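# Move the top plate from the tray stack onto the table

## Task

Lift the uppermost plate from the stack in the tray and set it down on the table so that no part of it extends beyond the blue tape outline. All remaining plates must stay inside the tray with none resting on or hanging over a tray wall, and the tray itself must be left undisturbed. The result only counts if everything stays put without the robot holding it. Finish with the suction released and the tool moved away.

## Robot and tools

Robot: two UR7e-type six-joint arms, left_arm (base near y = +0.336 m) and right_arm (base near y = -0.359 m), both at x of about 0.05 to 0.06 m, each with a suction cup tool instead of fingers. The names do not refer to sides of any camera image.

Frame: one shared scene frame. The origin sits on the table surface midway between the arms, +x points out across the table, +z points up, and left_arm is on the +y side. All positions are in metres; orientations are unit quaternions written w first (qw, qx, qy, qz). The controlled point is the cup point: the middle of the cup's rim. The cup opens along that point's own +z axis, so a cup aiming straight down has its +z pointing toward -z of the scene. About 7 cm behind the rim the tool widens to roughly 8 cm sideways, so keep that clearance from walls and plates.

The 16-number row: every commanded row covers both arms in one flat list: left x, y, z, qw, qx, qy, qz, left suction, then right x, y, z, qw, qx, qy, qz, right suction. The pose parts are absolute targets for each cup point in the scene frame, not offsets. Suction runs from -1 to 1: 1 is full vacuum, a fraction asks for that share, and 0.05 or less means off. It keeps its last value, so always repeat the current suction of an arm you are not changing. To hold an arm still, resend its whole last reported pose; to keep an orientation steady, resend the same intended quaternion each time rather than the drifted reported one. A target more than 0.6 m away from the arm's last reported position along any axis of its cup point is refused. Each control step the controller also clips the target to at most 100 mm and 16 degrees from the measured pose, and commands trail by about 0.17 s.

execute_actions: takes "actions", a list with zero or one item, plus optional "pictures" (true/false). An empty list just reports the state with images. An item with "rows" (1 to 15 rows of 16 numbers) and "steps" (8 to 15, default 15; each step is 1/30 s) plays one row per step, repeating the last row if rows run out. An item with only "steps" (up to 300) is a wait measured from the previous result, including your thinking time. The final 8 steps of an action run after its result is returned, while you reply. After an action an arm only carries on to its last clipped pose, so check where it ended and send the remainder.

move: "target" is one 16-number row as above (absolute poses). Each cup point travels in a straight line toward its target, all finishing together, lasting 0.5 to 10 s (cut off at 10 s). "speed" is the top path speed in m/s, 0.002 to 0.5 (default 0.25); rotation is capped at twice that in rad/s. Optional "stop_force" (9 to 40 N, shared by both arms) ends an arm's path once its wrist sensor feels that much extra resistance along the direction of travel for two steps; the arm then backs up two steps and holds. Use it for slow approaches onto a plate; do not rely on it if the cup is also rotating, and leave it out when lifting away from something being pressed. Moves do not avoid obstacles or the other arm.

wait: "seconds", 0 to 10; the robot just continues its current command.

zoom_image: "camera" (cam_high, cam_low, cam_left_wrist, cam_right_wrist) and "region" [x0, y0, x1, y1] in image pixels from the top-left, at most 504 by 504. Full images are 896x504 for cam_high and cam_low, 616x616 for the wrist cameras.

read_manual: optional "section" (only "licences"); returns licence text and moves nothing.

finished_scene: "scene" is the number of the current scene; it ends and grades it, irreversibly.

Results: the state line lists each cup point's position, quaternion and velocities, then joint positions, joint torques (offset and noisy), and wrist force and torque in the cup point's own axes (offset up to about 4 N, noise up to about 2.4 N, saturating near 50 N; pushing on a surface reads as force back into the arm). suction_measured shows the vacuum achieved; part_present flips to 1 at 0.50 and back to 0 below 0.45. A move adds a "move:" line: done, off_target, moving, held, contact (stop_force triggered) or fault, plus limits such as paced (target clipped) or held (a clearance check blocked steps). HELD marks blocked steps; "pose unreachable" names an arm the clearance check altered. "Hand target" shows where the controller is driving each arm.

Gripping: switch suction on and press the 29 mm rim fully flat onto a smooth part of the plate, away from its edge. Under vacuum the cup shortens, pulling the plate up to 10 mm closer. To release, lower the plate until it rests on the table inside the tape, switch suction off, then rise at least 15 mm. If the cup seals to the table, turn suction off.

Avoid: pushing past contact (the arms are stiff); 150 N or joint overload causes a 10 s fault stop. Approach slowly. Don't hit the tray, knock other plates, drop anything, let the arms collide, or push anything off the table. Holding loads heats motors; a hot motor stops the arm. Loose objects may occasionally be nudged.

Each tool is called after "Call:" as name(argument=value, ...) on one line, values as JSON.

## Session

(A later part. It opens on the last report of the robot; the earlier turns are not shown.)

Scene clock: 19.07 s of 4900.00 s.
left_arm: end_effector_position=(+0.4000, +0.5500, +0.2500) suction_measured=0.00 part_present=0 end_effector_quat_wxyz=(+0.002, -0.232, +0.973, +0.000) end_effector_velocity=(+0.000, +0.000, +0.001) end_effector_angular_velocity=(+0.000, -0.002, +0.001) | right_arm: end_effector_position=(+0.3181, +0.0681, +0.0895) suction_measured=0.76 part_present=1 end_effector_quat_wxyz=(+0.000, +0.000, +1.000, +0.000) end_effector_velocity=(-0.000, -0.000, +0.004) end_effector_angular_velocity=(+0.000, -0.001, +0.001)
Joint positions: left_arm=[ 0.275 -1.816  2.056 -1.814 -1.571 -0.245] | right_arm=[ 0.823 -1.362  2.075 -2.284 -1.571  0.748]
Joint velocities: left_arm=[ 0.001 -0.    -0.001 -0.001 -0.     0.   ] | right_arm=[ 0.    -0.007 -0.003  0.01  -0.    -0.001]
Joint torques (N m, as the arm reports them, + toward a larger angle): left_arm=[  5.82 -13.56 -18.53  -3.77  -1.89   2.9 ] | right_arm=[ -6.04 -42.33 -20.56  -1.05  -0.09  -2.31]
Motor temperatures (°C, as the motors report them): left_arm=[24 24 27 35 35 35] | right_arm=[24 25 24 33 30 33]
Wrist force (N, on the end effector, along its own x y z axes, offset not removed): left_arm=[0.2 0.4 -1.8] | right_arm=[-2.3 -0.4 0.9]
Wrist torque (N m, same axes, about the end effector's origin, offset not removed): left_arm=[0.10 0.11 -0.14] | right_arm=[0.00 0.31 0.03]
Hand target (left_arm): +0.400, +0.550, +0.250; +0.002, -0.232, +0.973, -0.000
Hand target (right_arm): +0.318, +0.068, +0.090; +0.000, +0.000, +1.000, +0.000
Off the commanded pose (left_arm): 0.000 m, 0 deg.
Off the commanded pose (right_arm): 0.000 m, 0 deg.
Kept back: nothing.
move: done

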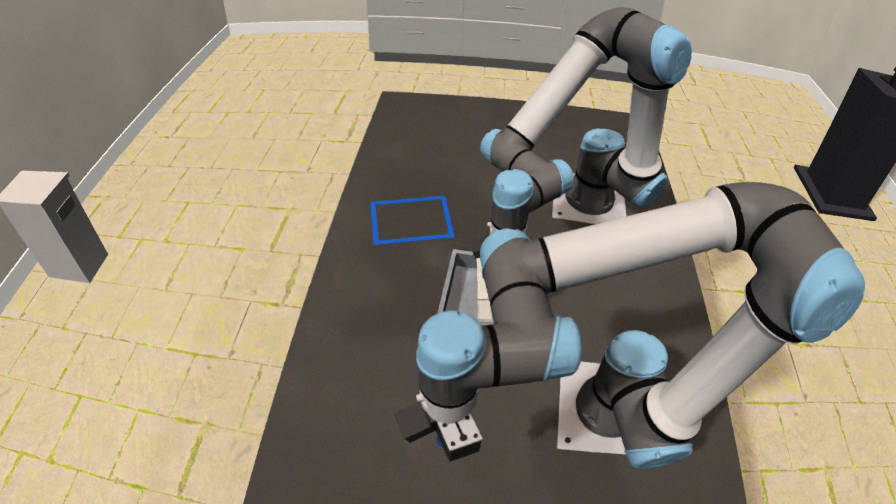

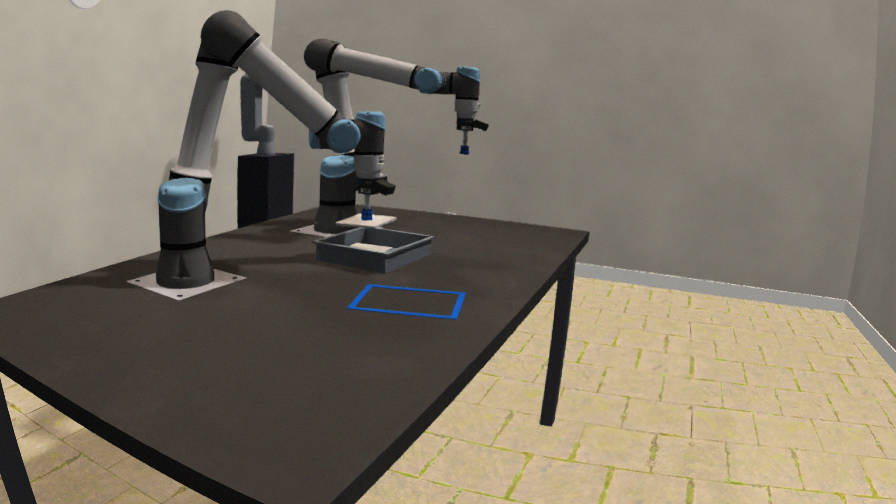

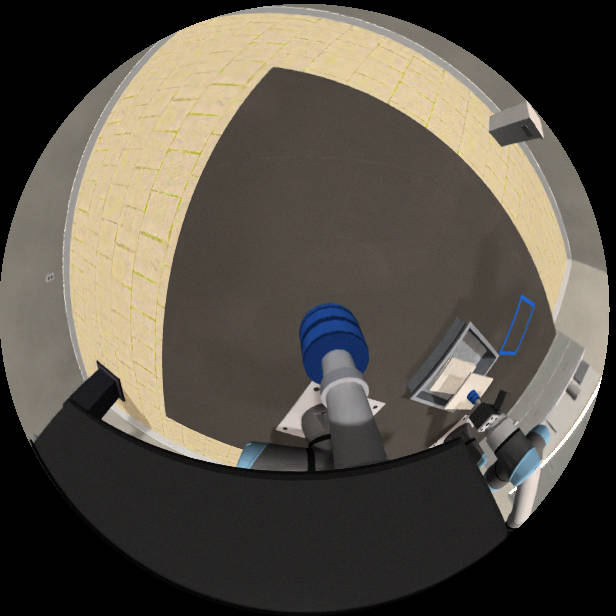

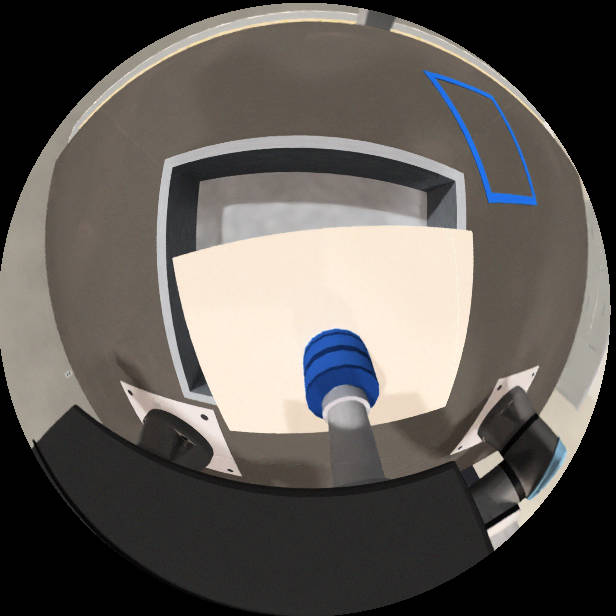

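Call:
move(target=[0.40,0.55,0.25,0.002,-0.232,0.973,0,0, 0.572,-0.1945,0.065,0,0.6455,0.7638,0,0.8], speed=0.3)

Call:
move(target=[0.40,0.55,0.25,0.002,-0.232,0.973,0,0, 0.572,-0.1945,0.012,0,0.6455,0.7638,0,0.8], speed=0.08)

Scene clock: 24.43 s of 4900.00 s.
left_arm: end_effector_position=(+0.4000, +0.5500, +0.2500) suction_measured=0.00 part_present=0 end_effector_quat_wxyz=(+0.002, -0.232, +0.973, -0.000) end_effector_velocity=(+0.000, +0.000, +0.000) end_effector_angular_velocity=(+0.000, -0.001, +0.000) | right_arm: end_effector_position=(+0.5717, -0.1940, +0.0650) suction_measured=0.80 part_present=1 end_effector_quat_wxyz=(-0.001, +0.645, +0.764, -0.000) end_effector_velocity=(+0.003, -0.003, +0.000) end_effector_angular_velocity=(+0.000, -0.001, -0.014)
Joint positions: left_arm=[ 0.275 -1.816  2.056 -1.814 -1.571 -0.245] | right_arm=[ 0.136 -1.235  1.982 -2.317 -1.57   1.463]
Joint velocities: left_arm=[-0.     0.    -0.001 -0.001  0.    -0.   ] | right_arm=[-0.007  0.003 -0.004  0.001  0.     0.007]
Joint torques (N m, as the arm reports them, + toward a larger angle): left_arm=[  5.03  -9.57 -20.9   -2.87  -1.99   2.92] | right_arm=[ -6.62 -19.44 -23.42  -1.26  -0.73   1.8 ]
Motor temperatures (°C, as the motors report them): left_arm=[24 24 27 35 35 35] | right_arm=[24 25 24 33 30 33]
Wrist force (N, on the end effector, along its own x y z axes, offset not removed): left_arm=[-0.6 0.4 -0.6] | right_arm=[-2.6 0.1 1.3]
Wrist torque (N m, same axes, about the end effector's origin, offset not removed): left_arm=[0.17 0.26 -0.20] | right_arm=[-0.10 0.24 -0.03]
Hand target (left_arm): +0.400, +0.550, +0.250; +0.002, -0.232, +0.973, -0.000
Hand target (right_arm): +0.572, -0.194, +0.065; -0.001, +0.645, +0.764, -0.000
Off the commanded pose (left_arm): 0.000 m, 0 deg.
Off the commanded pose (right_arm): 0.001 m, 0 deg.
Kept back: nothing.
move: done

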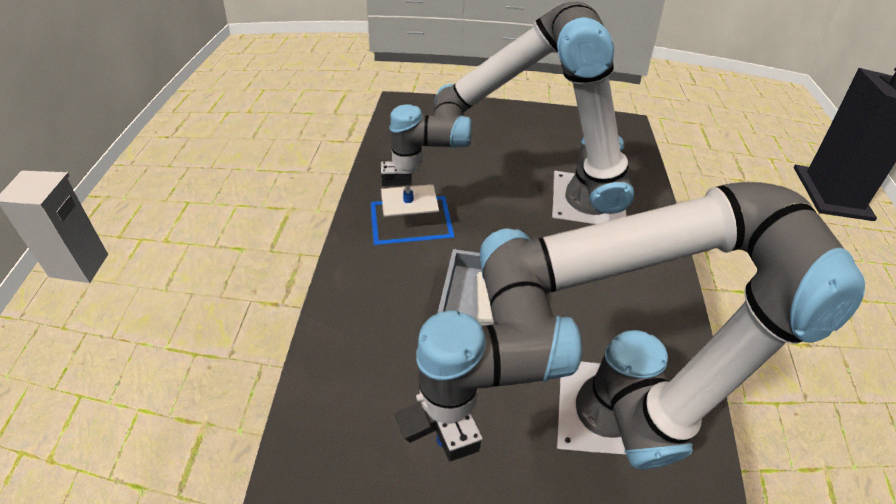

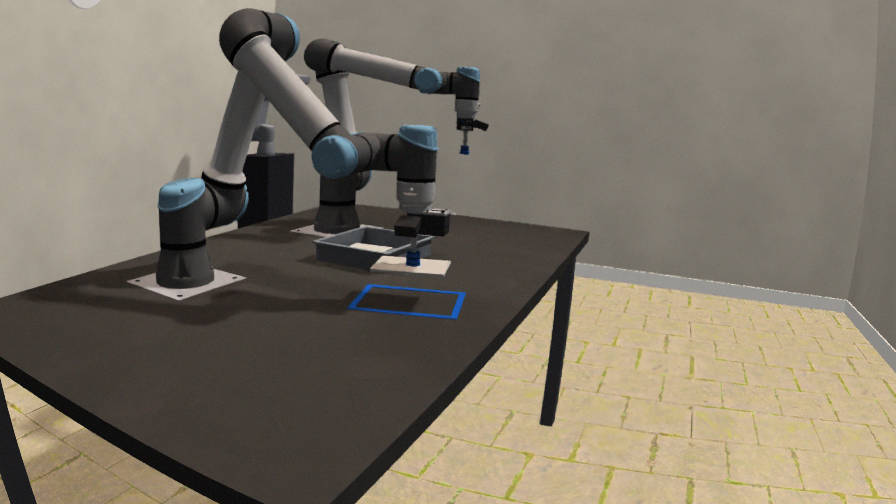

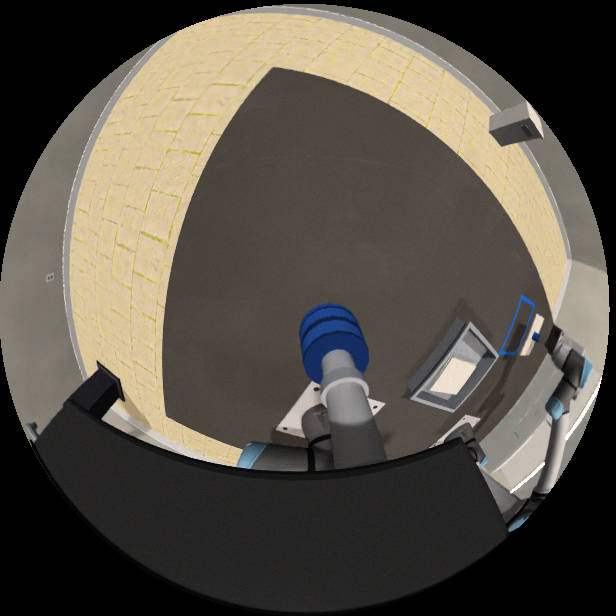

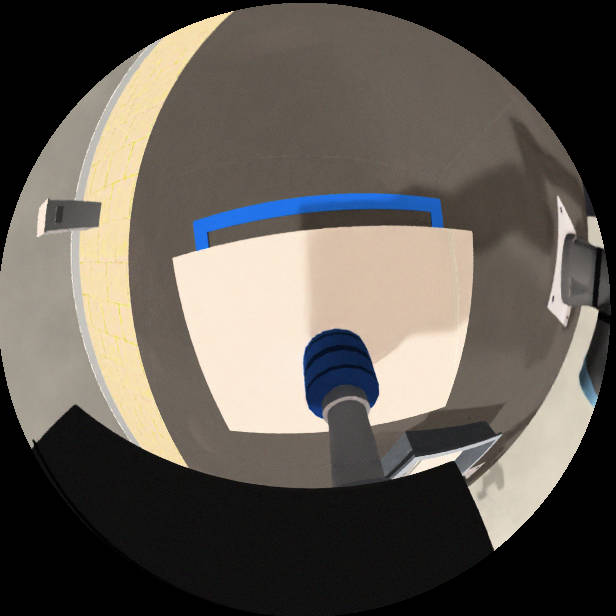

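Scene clock: 25.60 s of 4900.00 s.
left_arm: end_effector_position=(+0.4000, +0.5500, +0.2500) suction_measured=0.00 part_present=0 end_effector_quat_wxyz=(+0.002, -0.232, +0.973, +0.000) end_effector_velocity=(-0.000, +0.000, -0.000) end_effector_angular_velocity=(-0.001, -0.000, +0.001) | right_arm: end_effector_position=(+0.5718, -0.1945, +0.0124) suction_measured=0.78 part_present=1 end_effector_quat_wxyz=(-0.000, +0.645, +0.764, -0.000) end_effector_velocity=(+0.000, +0.000, -0.002) end_effector_angular_velocity=(-0.001, -0.001, -0.001)
Joint positions: left_arm=[ 0.275 -1.816  2.056 -1.814 -1.571 -0.245] | right_arm=[ 0.135 -1.136  2.02  -2.455 -1.571  1.463]
Joint velocities: left_arm=[ 0.001 -0.     0.    -0.    -0.001  0.   ] | right_arm=[ 0.     0.004  0.001 -0.006 -0.001  0.001]
Joint torques (N m, as the arm reports them, + toward a larger angle): left_arm=[  5.84  -8.71 -21.97  -2.58  -1.86   2.8 ] | right_arm=[ -5.17 -21.69  -8.9   -3.81  -0.96   1.97]
Motor temperatures (°C, as the motors report them): left_arm=[24 24 27 35 35 35] | right_arm=[24 25 24 33 30 33]
Wrist force (N, on the end effector, along its own x y z axes, offset not removed): left_arm=[-1.5 1.1 -0.6] | right_arm=[-2.6 -0.2 0.4]
Wrist torque (N m, same axes, about the end effector's origin, offset not removed): left_arm=[0.30 0.32 -0.21] | right_arm=[0.11 0.39 0.10]
Hand target (left_arm): +0.400, +0.550, +0.250; +0.002, -0.232, +0.973, -0.000
Hand target (right_arm): +0.572, -0.195, +0.012; -0.000, +0.645, +0.764, -0.000
Off the commanded pose (left_arm): 0.000 m, 0 deg.
Off the commanded pose (right_arm): 0.000 m, 0 deg.
Kept back: nothing.
move: done

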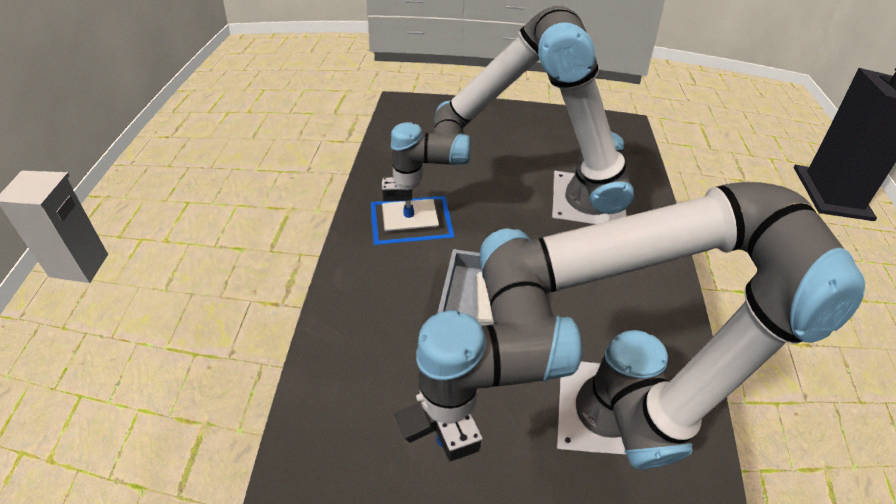

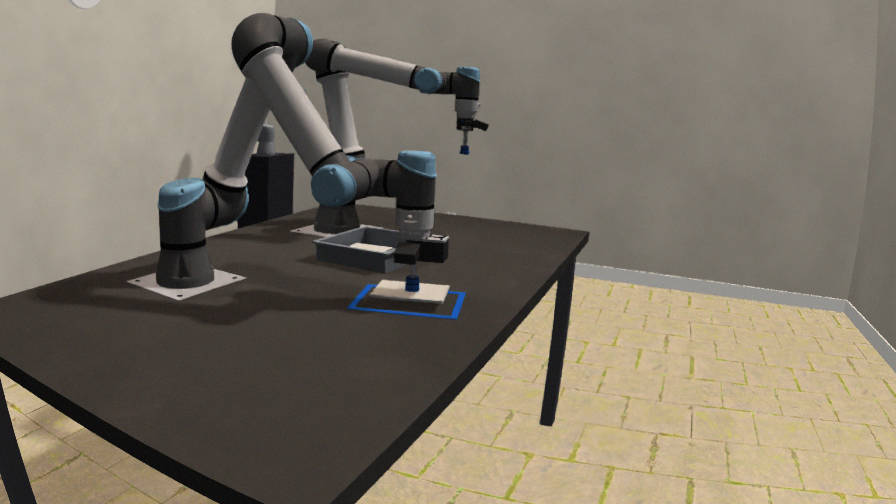

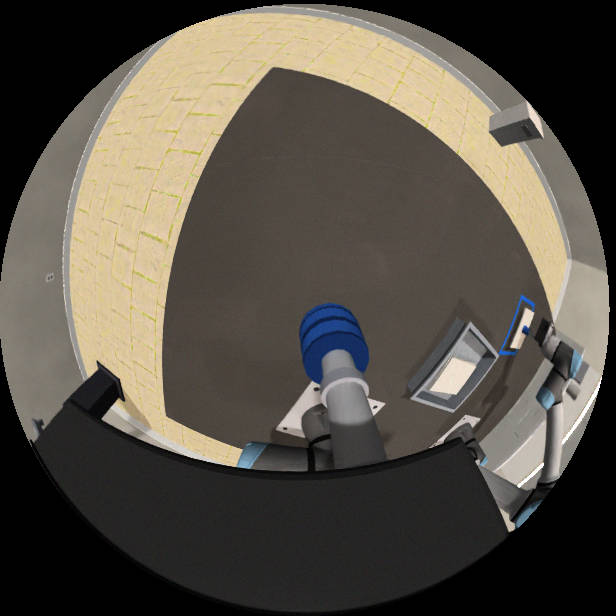

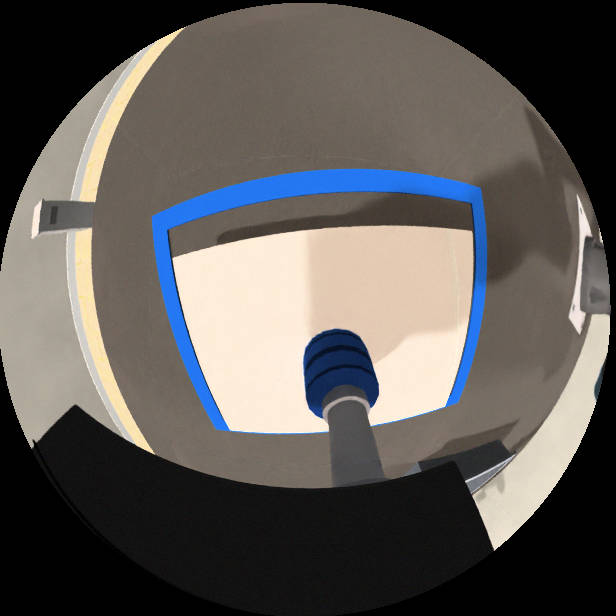

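Call:
move(target=[0.40,0.55,0.25,0.002,-0.232,0.973,0,0, 0.572,-0.1955,0.003,0,0.6455,0.7638,0,0.8], speed=0.02, stop_force=9)

Call:
move(target=[0.40,0.55,0.25,0.002,-0.232,0.973,0,0, 0.572,-0.1955,-0.012,0,0.6455,0.7638,0,0.8], speed=0.004, stop_force=9)

Scene clock: 26.77 s of 4900.00 s.
left_arm: end_effector_position=(+0.4000, +0.5500, +0.2500) suction_measured=0.00 part_present=0 end_effector_quat_wxyz=(+0.002, -0.232, +0.973, -0.000) end_effector_velocity=(+0.000, +0.000, +0.000) end_effector_angular_velocity=(+0.002, +0.001, -0.000) | right_arm: end_effector_position=(+0.5720, -0.1955, +0.0034) suction_measured=0.79 part_present=1 end_effector_quat_wxyz=(-0.000, +0.645, +0.764, -0.000) end_effector_velocity=(+0.000, +0.001, -0.002) end_effector_angular_velocity=(+0.001, -0.002, +0.001)
Joint positions: left_arm=[ 0.275 -1.816  2.056 -1.814 -1.571 -0.245] | right_arm=[ 0.133 -1.118  2.025 -2.479 -1.571  1.461]
Joint velocities: left_arm=[-0.     0.001 -0.001  0.     0.002  0.   ] | right_arm=[ 0.001  0.004  0.001 -0.007  0.001 -0.   ]
Joint torques (N m, as the arm reports them, + toward a larger angle): left_arm=[  6.02  -7.54 -23.88  -2.4   -1.97   2.82] | right_arm=[ -7.06 -23.07  -8.29  -4.15  -0.94  -2.3 ]
Motor temperatures (°C, as the motors report them): left_arm=[24 24 27 35 35 35] | right_arm=[24 25 24 33 30 33]
Wrist force (N, on the end effector, along its own x y z axes, offset not removed): left_arm=[-0.8 -0.1 -0.3] | right_arm=[-2.5 -0.1 3.1]
Wrist torque (N m, same axes, about the end effector's origin, offset not removed): left_arm=[0.13 0.30 -0.16] | right_arm=[-0.08 0.38 0.07]
Hand target (left_arm): +0.400, +0.550, +0.250; +0.002, -0.232, +0.973, -0.000
Hand target (right_arm): +0.572, -0.196, +0.003; -0.000, +0.645, +0.764, -0.000
Off the commanded pose (left_arm): 0.000 m, 0 deg.
Off the commanded pose (right_arm): 0.000 m, 0 deg.
Kept back: nothing.
move: done

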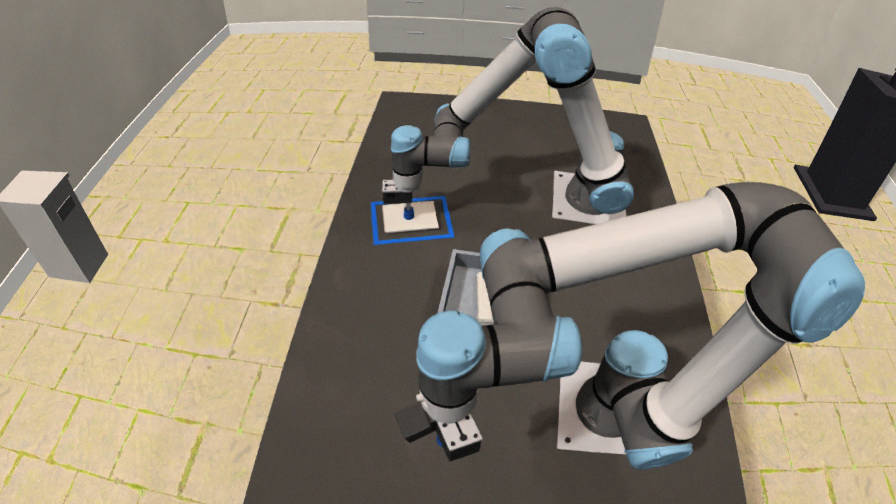

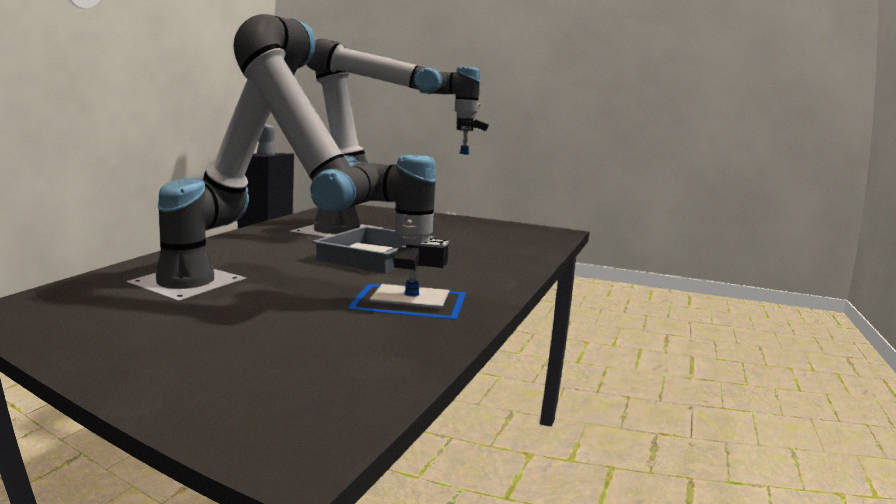

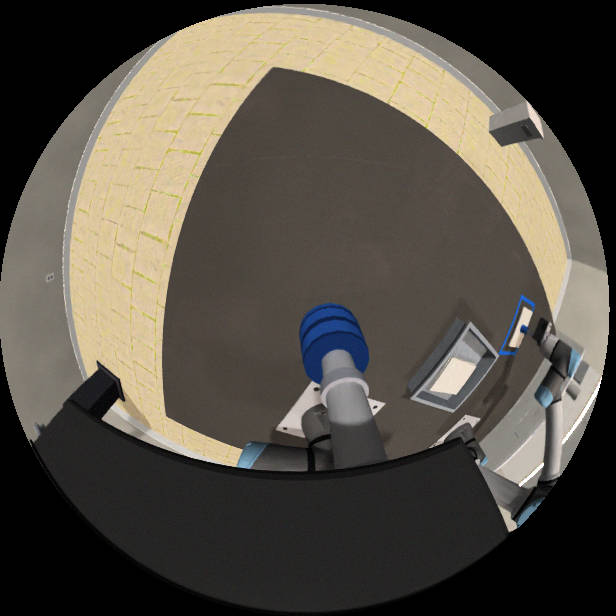

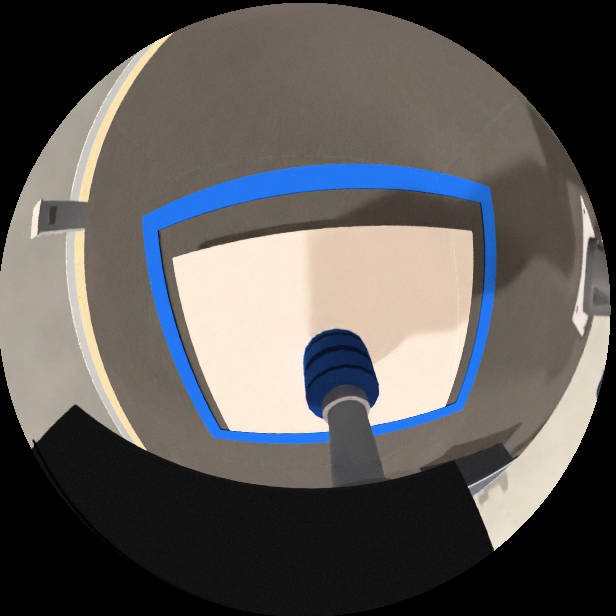

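Scene clock: 29.37 s of 4900.00 s.
left_arm: end_effector_position=(+0.4000, +0.5500, +0.2500) suction_measured=0.00 part_present=0 end_effector_quat_wxyz=(+0.002, -0.232, +0.973, -0.000) end_effector_velocity=(-0.001, -0.000, -0.001) end_effector_angular_velocity=(-0.002, +0.001, +0.001) | right_arm: end_effector_position=(+0.5719, -0.1955, -0.0055) suction_measured=0.79 part_present=1 end_effector_quat_wxyz=(-0.000, +0.645, +0.764, -0.000) end_effector_velocity=(+0.000, -0.000, +0.001) end_effector_angular_velocity=(-0.001, +0.001, +0.001)
Joint positions: left_arm=[ 0.275 -1.816  2.056 -1.814 -1.571 -0.245] | right_arm=[ 0.133 -1.099  2.03  -2.501 -1.571  1.461]
Joint velocities: left_arm=[ 0.001 -0.     0.001  0.001 -0.002  0.   ] | right_arm=[-0.001 -0.001 -0.001  0.004 -0.    -0.001]
Joint torques (N m, as the arm reports them, + toward a larger angle): left_arm=[  5.26  -6.72 -24.31  -2.17  -1.85   2.82] | right_arm=[ -5.69 -39.4  -10.12  -0.21  -0.98  -2.29]
Motor temperatures (°C, as the motors report them): left_arm=[24 24 27 35 35 35] | right_arm=[24 25 24 33 30 33]
Wrist force (N, on the end effector, along its own x y z axes, offset not removed): left_arm=[0.1 0.8 -1.4] | right_arm=[-0.6 -6.8 -15.1]
Wrist torque (N m, same axes, about the end effector's origin, offset not removed): left_arm=[0.23 0.16 -0.18] | right_arm=[-0.39 0.05 0.02]
Hand target (left_arm): +0.400, +0.550, +0.250; +0.002, -0.232, +0.973, -0.000
Hand target (right_arm): +0.572, -0.195, -0.005; +0.000, +0.645, +0.764, -0.000
Off the commanded pose (left_arm): 0.000 m, 0 deg.
Off the commanded pose (right_arm): 0.006 m, 0 deg.
Kept back: nothing.
move: contact (right_arm)

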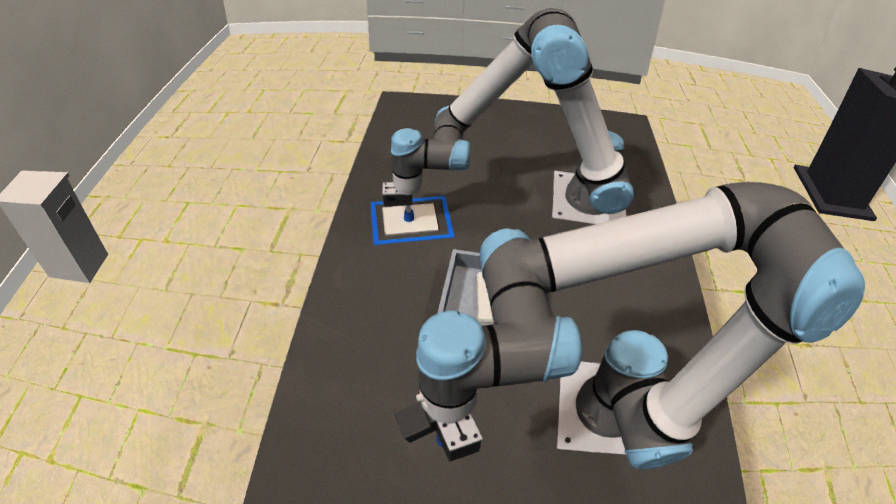

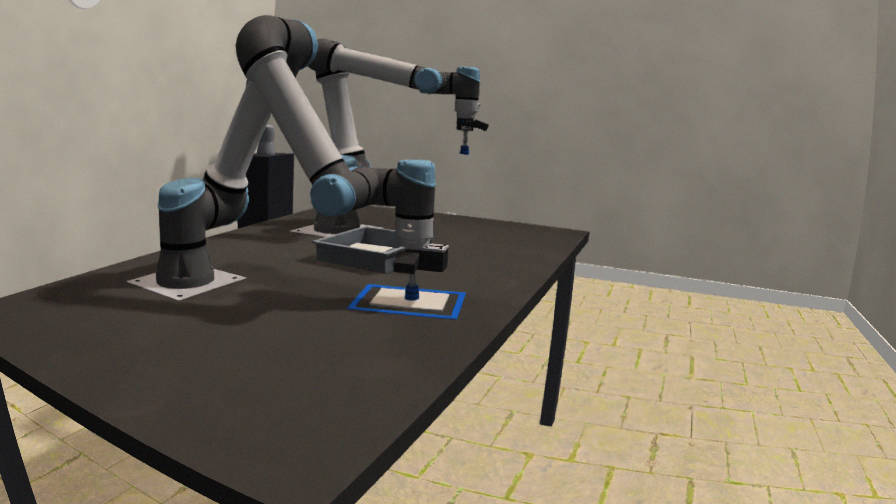

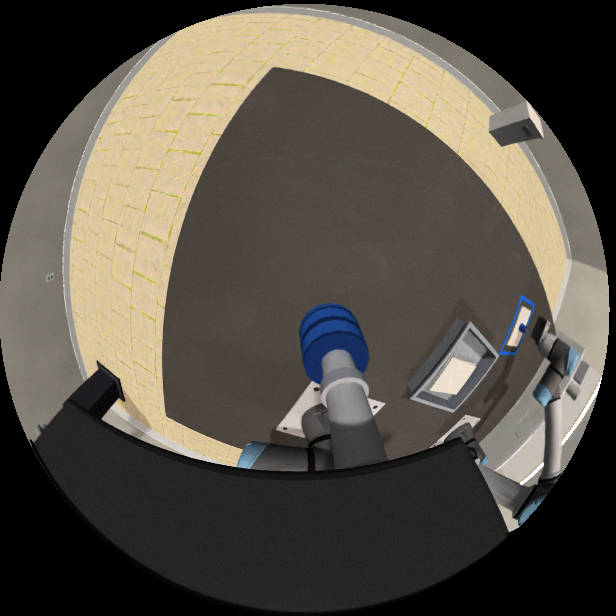

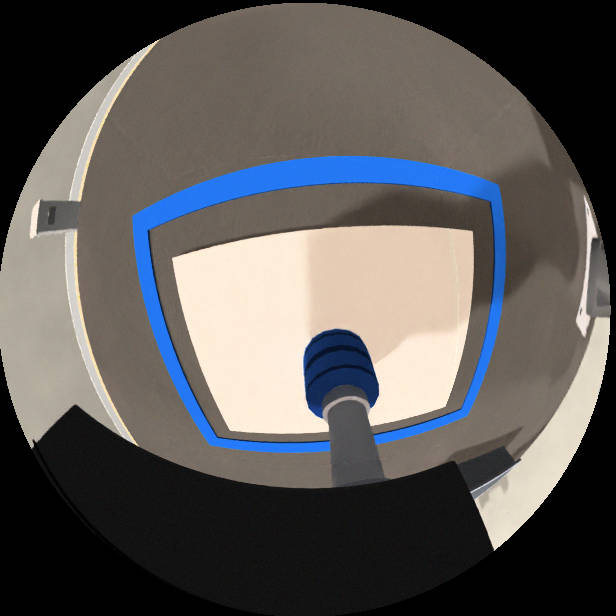

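Call:
execute_actions(actions=[{"rows": [[0.40,0.55,0.25,0.002,-0.232,0.973,0,0, 0.572,-0.1955,-0.005,0,0.6455,0.7638,0,0]], "steps": 15}])

Scene clock: 29.77 s of 4900.00 s.
left_arm: end_effector_position=(+0.4000, +0.5500, +0.2500) suction_measured=0.00 part_present=0 end_effector_quat_wxyz=(+0.002, -0.232, +0.973, +0.000) end_effector_velocity=(+0.001, +0.000, +0.001) end_effector_angular_velocity=(+0.001, -0.001, -0.000) | right_arm: end_effector_position=(+0.5720, -0.1955, -0.0051) suction_measured=0.01 part_present=0 end_effector_quat_wxyz=(-0.000, +0.645, +0.764, -0.000) end_effector_velocity=(+0.001, +0.000, +0.002) end_effector_angular_velocity=(+0.001, -0.003, -0.001)
Joint positions: left_arm=[ 0.275 -1.816  2.056 -1.814 -1.571 -0.245] | right_arm=[ 0.133 -1.1    2.029 -2.5   -1.571  1.461]
Joint velocities: left_arm=[ 0.     0.001 -0.002 -0.     0.     0.   ] | right_arm=[ 0.    -0.003 -0.001  0.001  0.001  0.001]
Joint torques (N m, as the arm reports them, + toward a larger angle): left_arm=[  5.87  -6.33 -25.12  -2.08  -1.99   2.91] | right_arm=[ -7.26 -44.7  -17.41   0.08  -0.75  -2.4 ]
Motor temperatures (°C, as the motors report them): left_arm=[24 24 27 35 35 35] | right_arm=[24 25 24 33 30 33]
Wrist force (N, on the end effector, along its own x y z axes, offset not removed): left_arm=[0.4 0.8 -1.1] | right_arm=[-1.7 -0.6 -7.1]
Wrist torque (N m, same axes, about the end effector's origin, offset not removed): left_arm=[0.22 0.07 -0.18] | right_arm=[0.00 0.34 0.07]
Steps of this call (steps 1 to 5: nothing new was sent; steps 6 to 12: the first 7 steps of this action). Readings (end_effector_position | what the end effector reports):
6: left_arm (+0.4000, +0.5500, +0.2500) | right_arm (+0.5719, -0.1955, -0.0054) | left_arm suction_measured=0.00 part_present=0 | right_arm suction_measured=0.03 part_present=0
7: left_arm (+0.4000, +0.5500, +0.2500) | right_arm (+0.5719, -0.1955, -0.0053) | left_arm suction_measured=0.00 part_present=0 | right_arm suction_measured=0.01 part_present=0
9: left_arm (+0.4000, +0.5500, +0.2500) | right_arm (+0.5719, -0.1955, -0.0052) | left_arm suction_measured=0.00 part_present=0 | right_arm suction_measured=0.01 part_present=0
12: the state above

Call:
move(target=[0.40,0.55,0.25,0.002,-0.232,0.973,0,0, 0.572,-0.1955,0.12,0,0.6455,0.7638,0,0], speed=0.15)

Scene clock: 31.47 s of 4900.00 s.
left_arm: end_effector_position=(+0.4000, +0.5500, +0.2500) suction_measured=0.00 part_present=0 end_effector_quat_wxyz=(+0.002, -0.232, +0.973, -0.000) end_effector_velocity=(+0.000, +0.000, +0.000) end_effector_angular_velocity=(+0.000, +0.000, +0.000) | right_arm: end_effector_position=(+0.5723, -0.1955, +0.1196) suction_measured=0.01 part_present=0 end_effector_quat_wxyz=(+0.000, +0.646, +0.764, +0.000) end_effector_velocity=(+0.000, -0.001, +0.003) end_effector_angular_velocity=(+0.000, -0.001, -0.000)
Joint positions: left_arm=[ 0.275 -1.816  2.056 -1.814 -1.571 -0.245] | right_arm=[ 0.133 -1.321  1.925 -2.175 -1.571  1.461]
Joint velocities: left_arm=[ 0.     0.    -0.001  0.     0.     0.   ] | right_arm=[-0.001 -0.004 -0.003  0.007  0.    -0.001]
Joint torques (N m, as the arm reports them, + toward a larger angle): left_arm=[  5.2   -5.38 -26.56  -1.82  -1.94   2.78] | right_arm=[ -6.6  -43.78 -25.29  -0.72   0.69  -2.19]
Motor temperatures (°C, as the motors report them): left_arm=[24 24 27 35 35 35] | right_arm=[24 25 24 33 30 33]
Wrist force (N, on the end effector, along its own x y z axes, offset not removed): left_arm=[0.7 1.0 -0.8] | right_arm=[-2.1 -0.2 0.8]
Wrist torque (N m, same axes, about the end effector's origin, offset not removed): left_arm=[0.22 0.08 -0.21] | right_arm=[-0.03 0.20 0.08]
Hand target (left_arm): +0.400, +0.550, +0.250; +0.002, -0.232, +0.973, -0.000
Hand target (right_arm): +0.572, -0.195, +0.120; +0.000, +0.645, +0.764, +0.000
Off your previous action's commanded pose (left_arm): 0.000 m, 0 deg at its last step (step 8 of this call).
Off your previous action's commanded pose (right_arm): 0.000 m, 0 deg at its last step (step 8 of this call).
Off the commanded pose (left_arm): 0.000 m, 0 deg.
Off the commanded pose (right_arm): 0.001 m, 0 deg.
Kept back: nothing.
move: done

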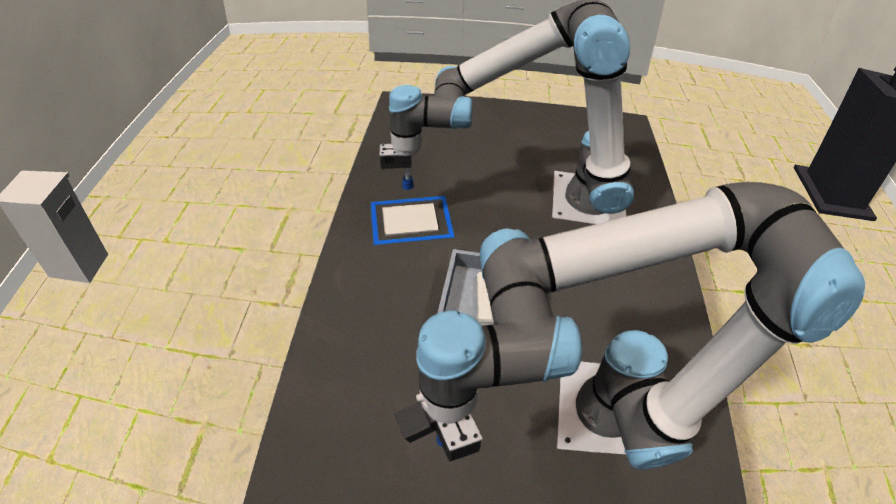

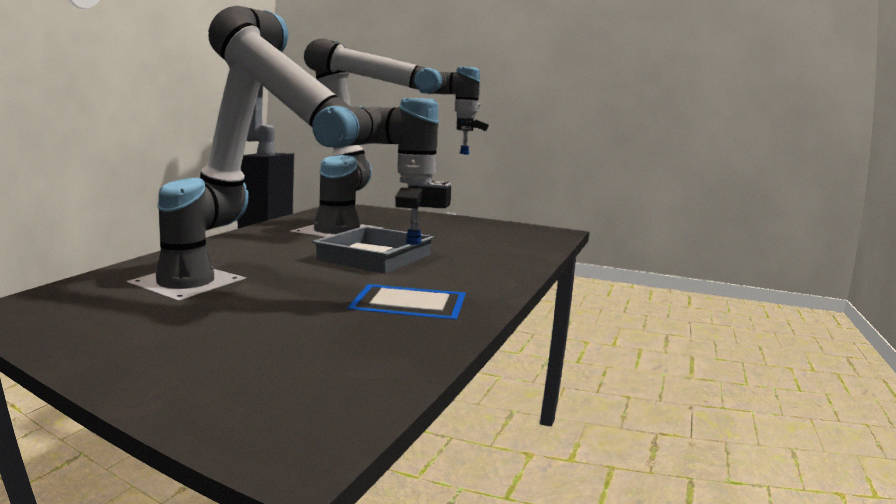

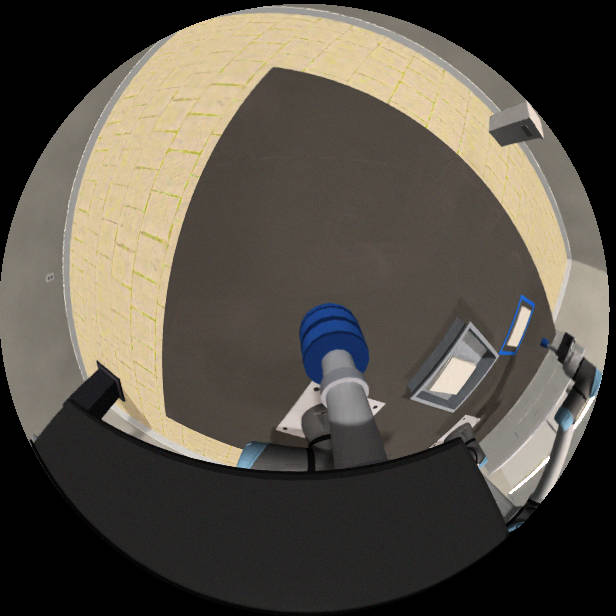

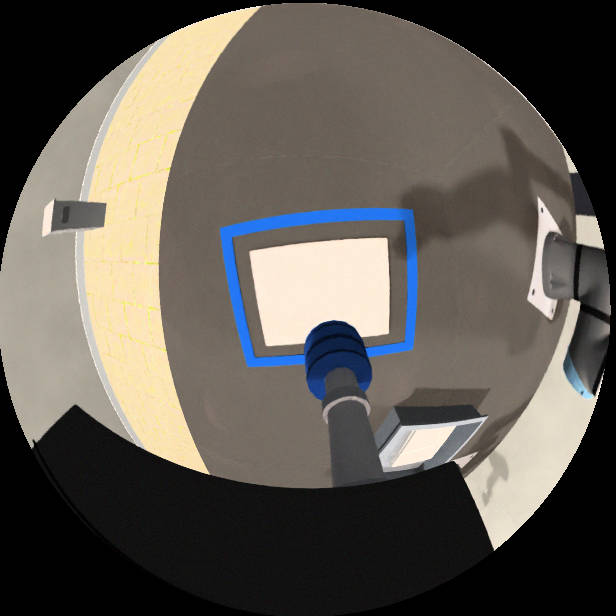

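Call:
finished_scene(scene=1)

The scene is finished: the task was done.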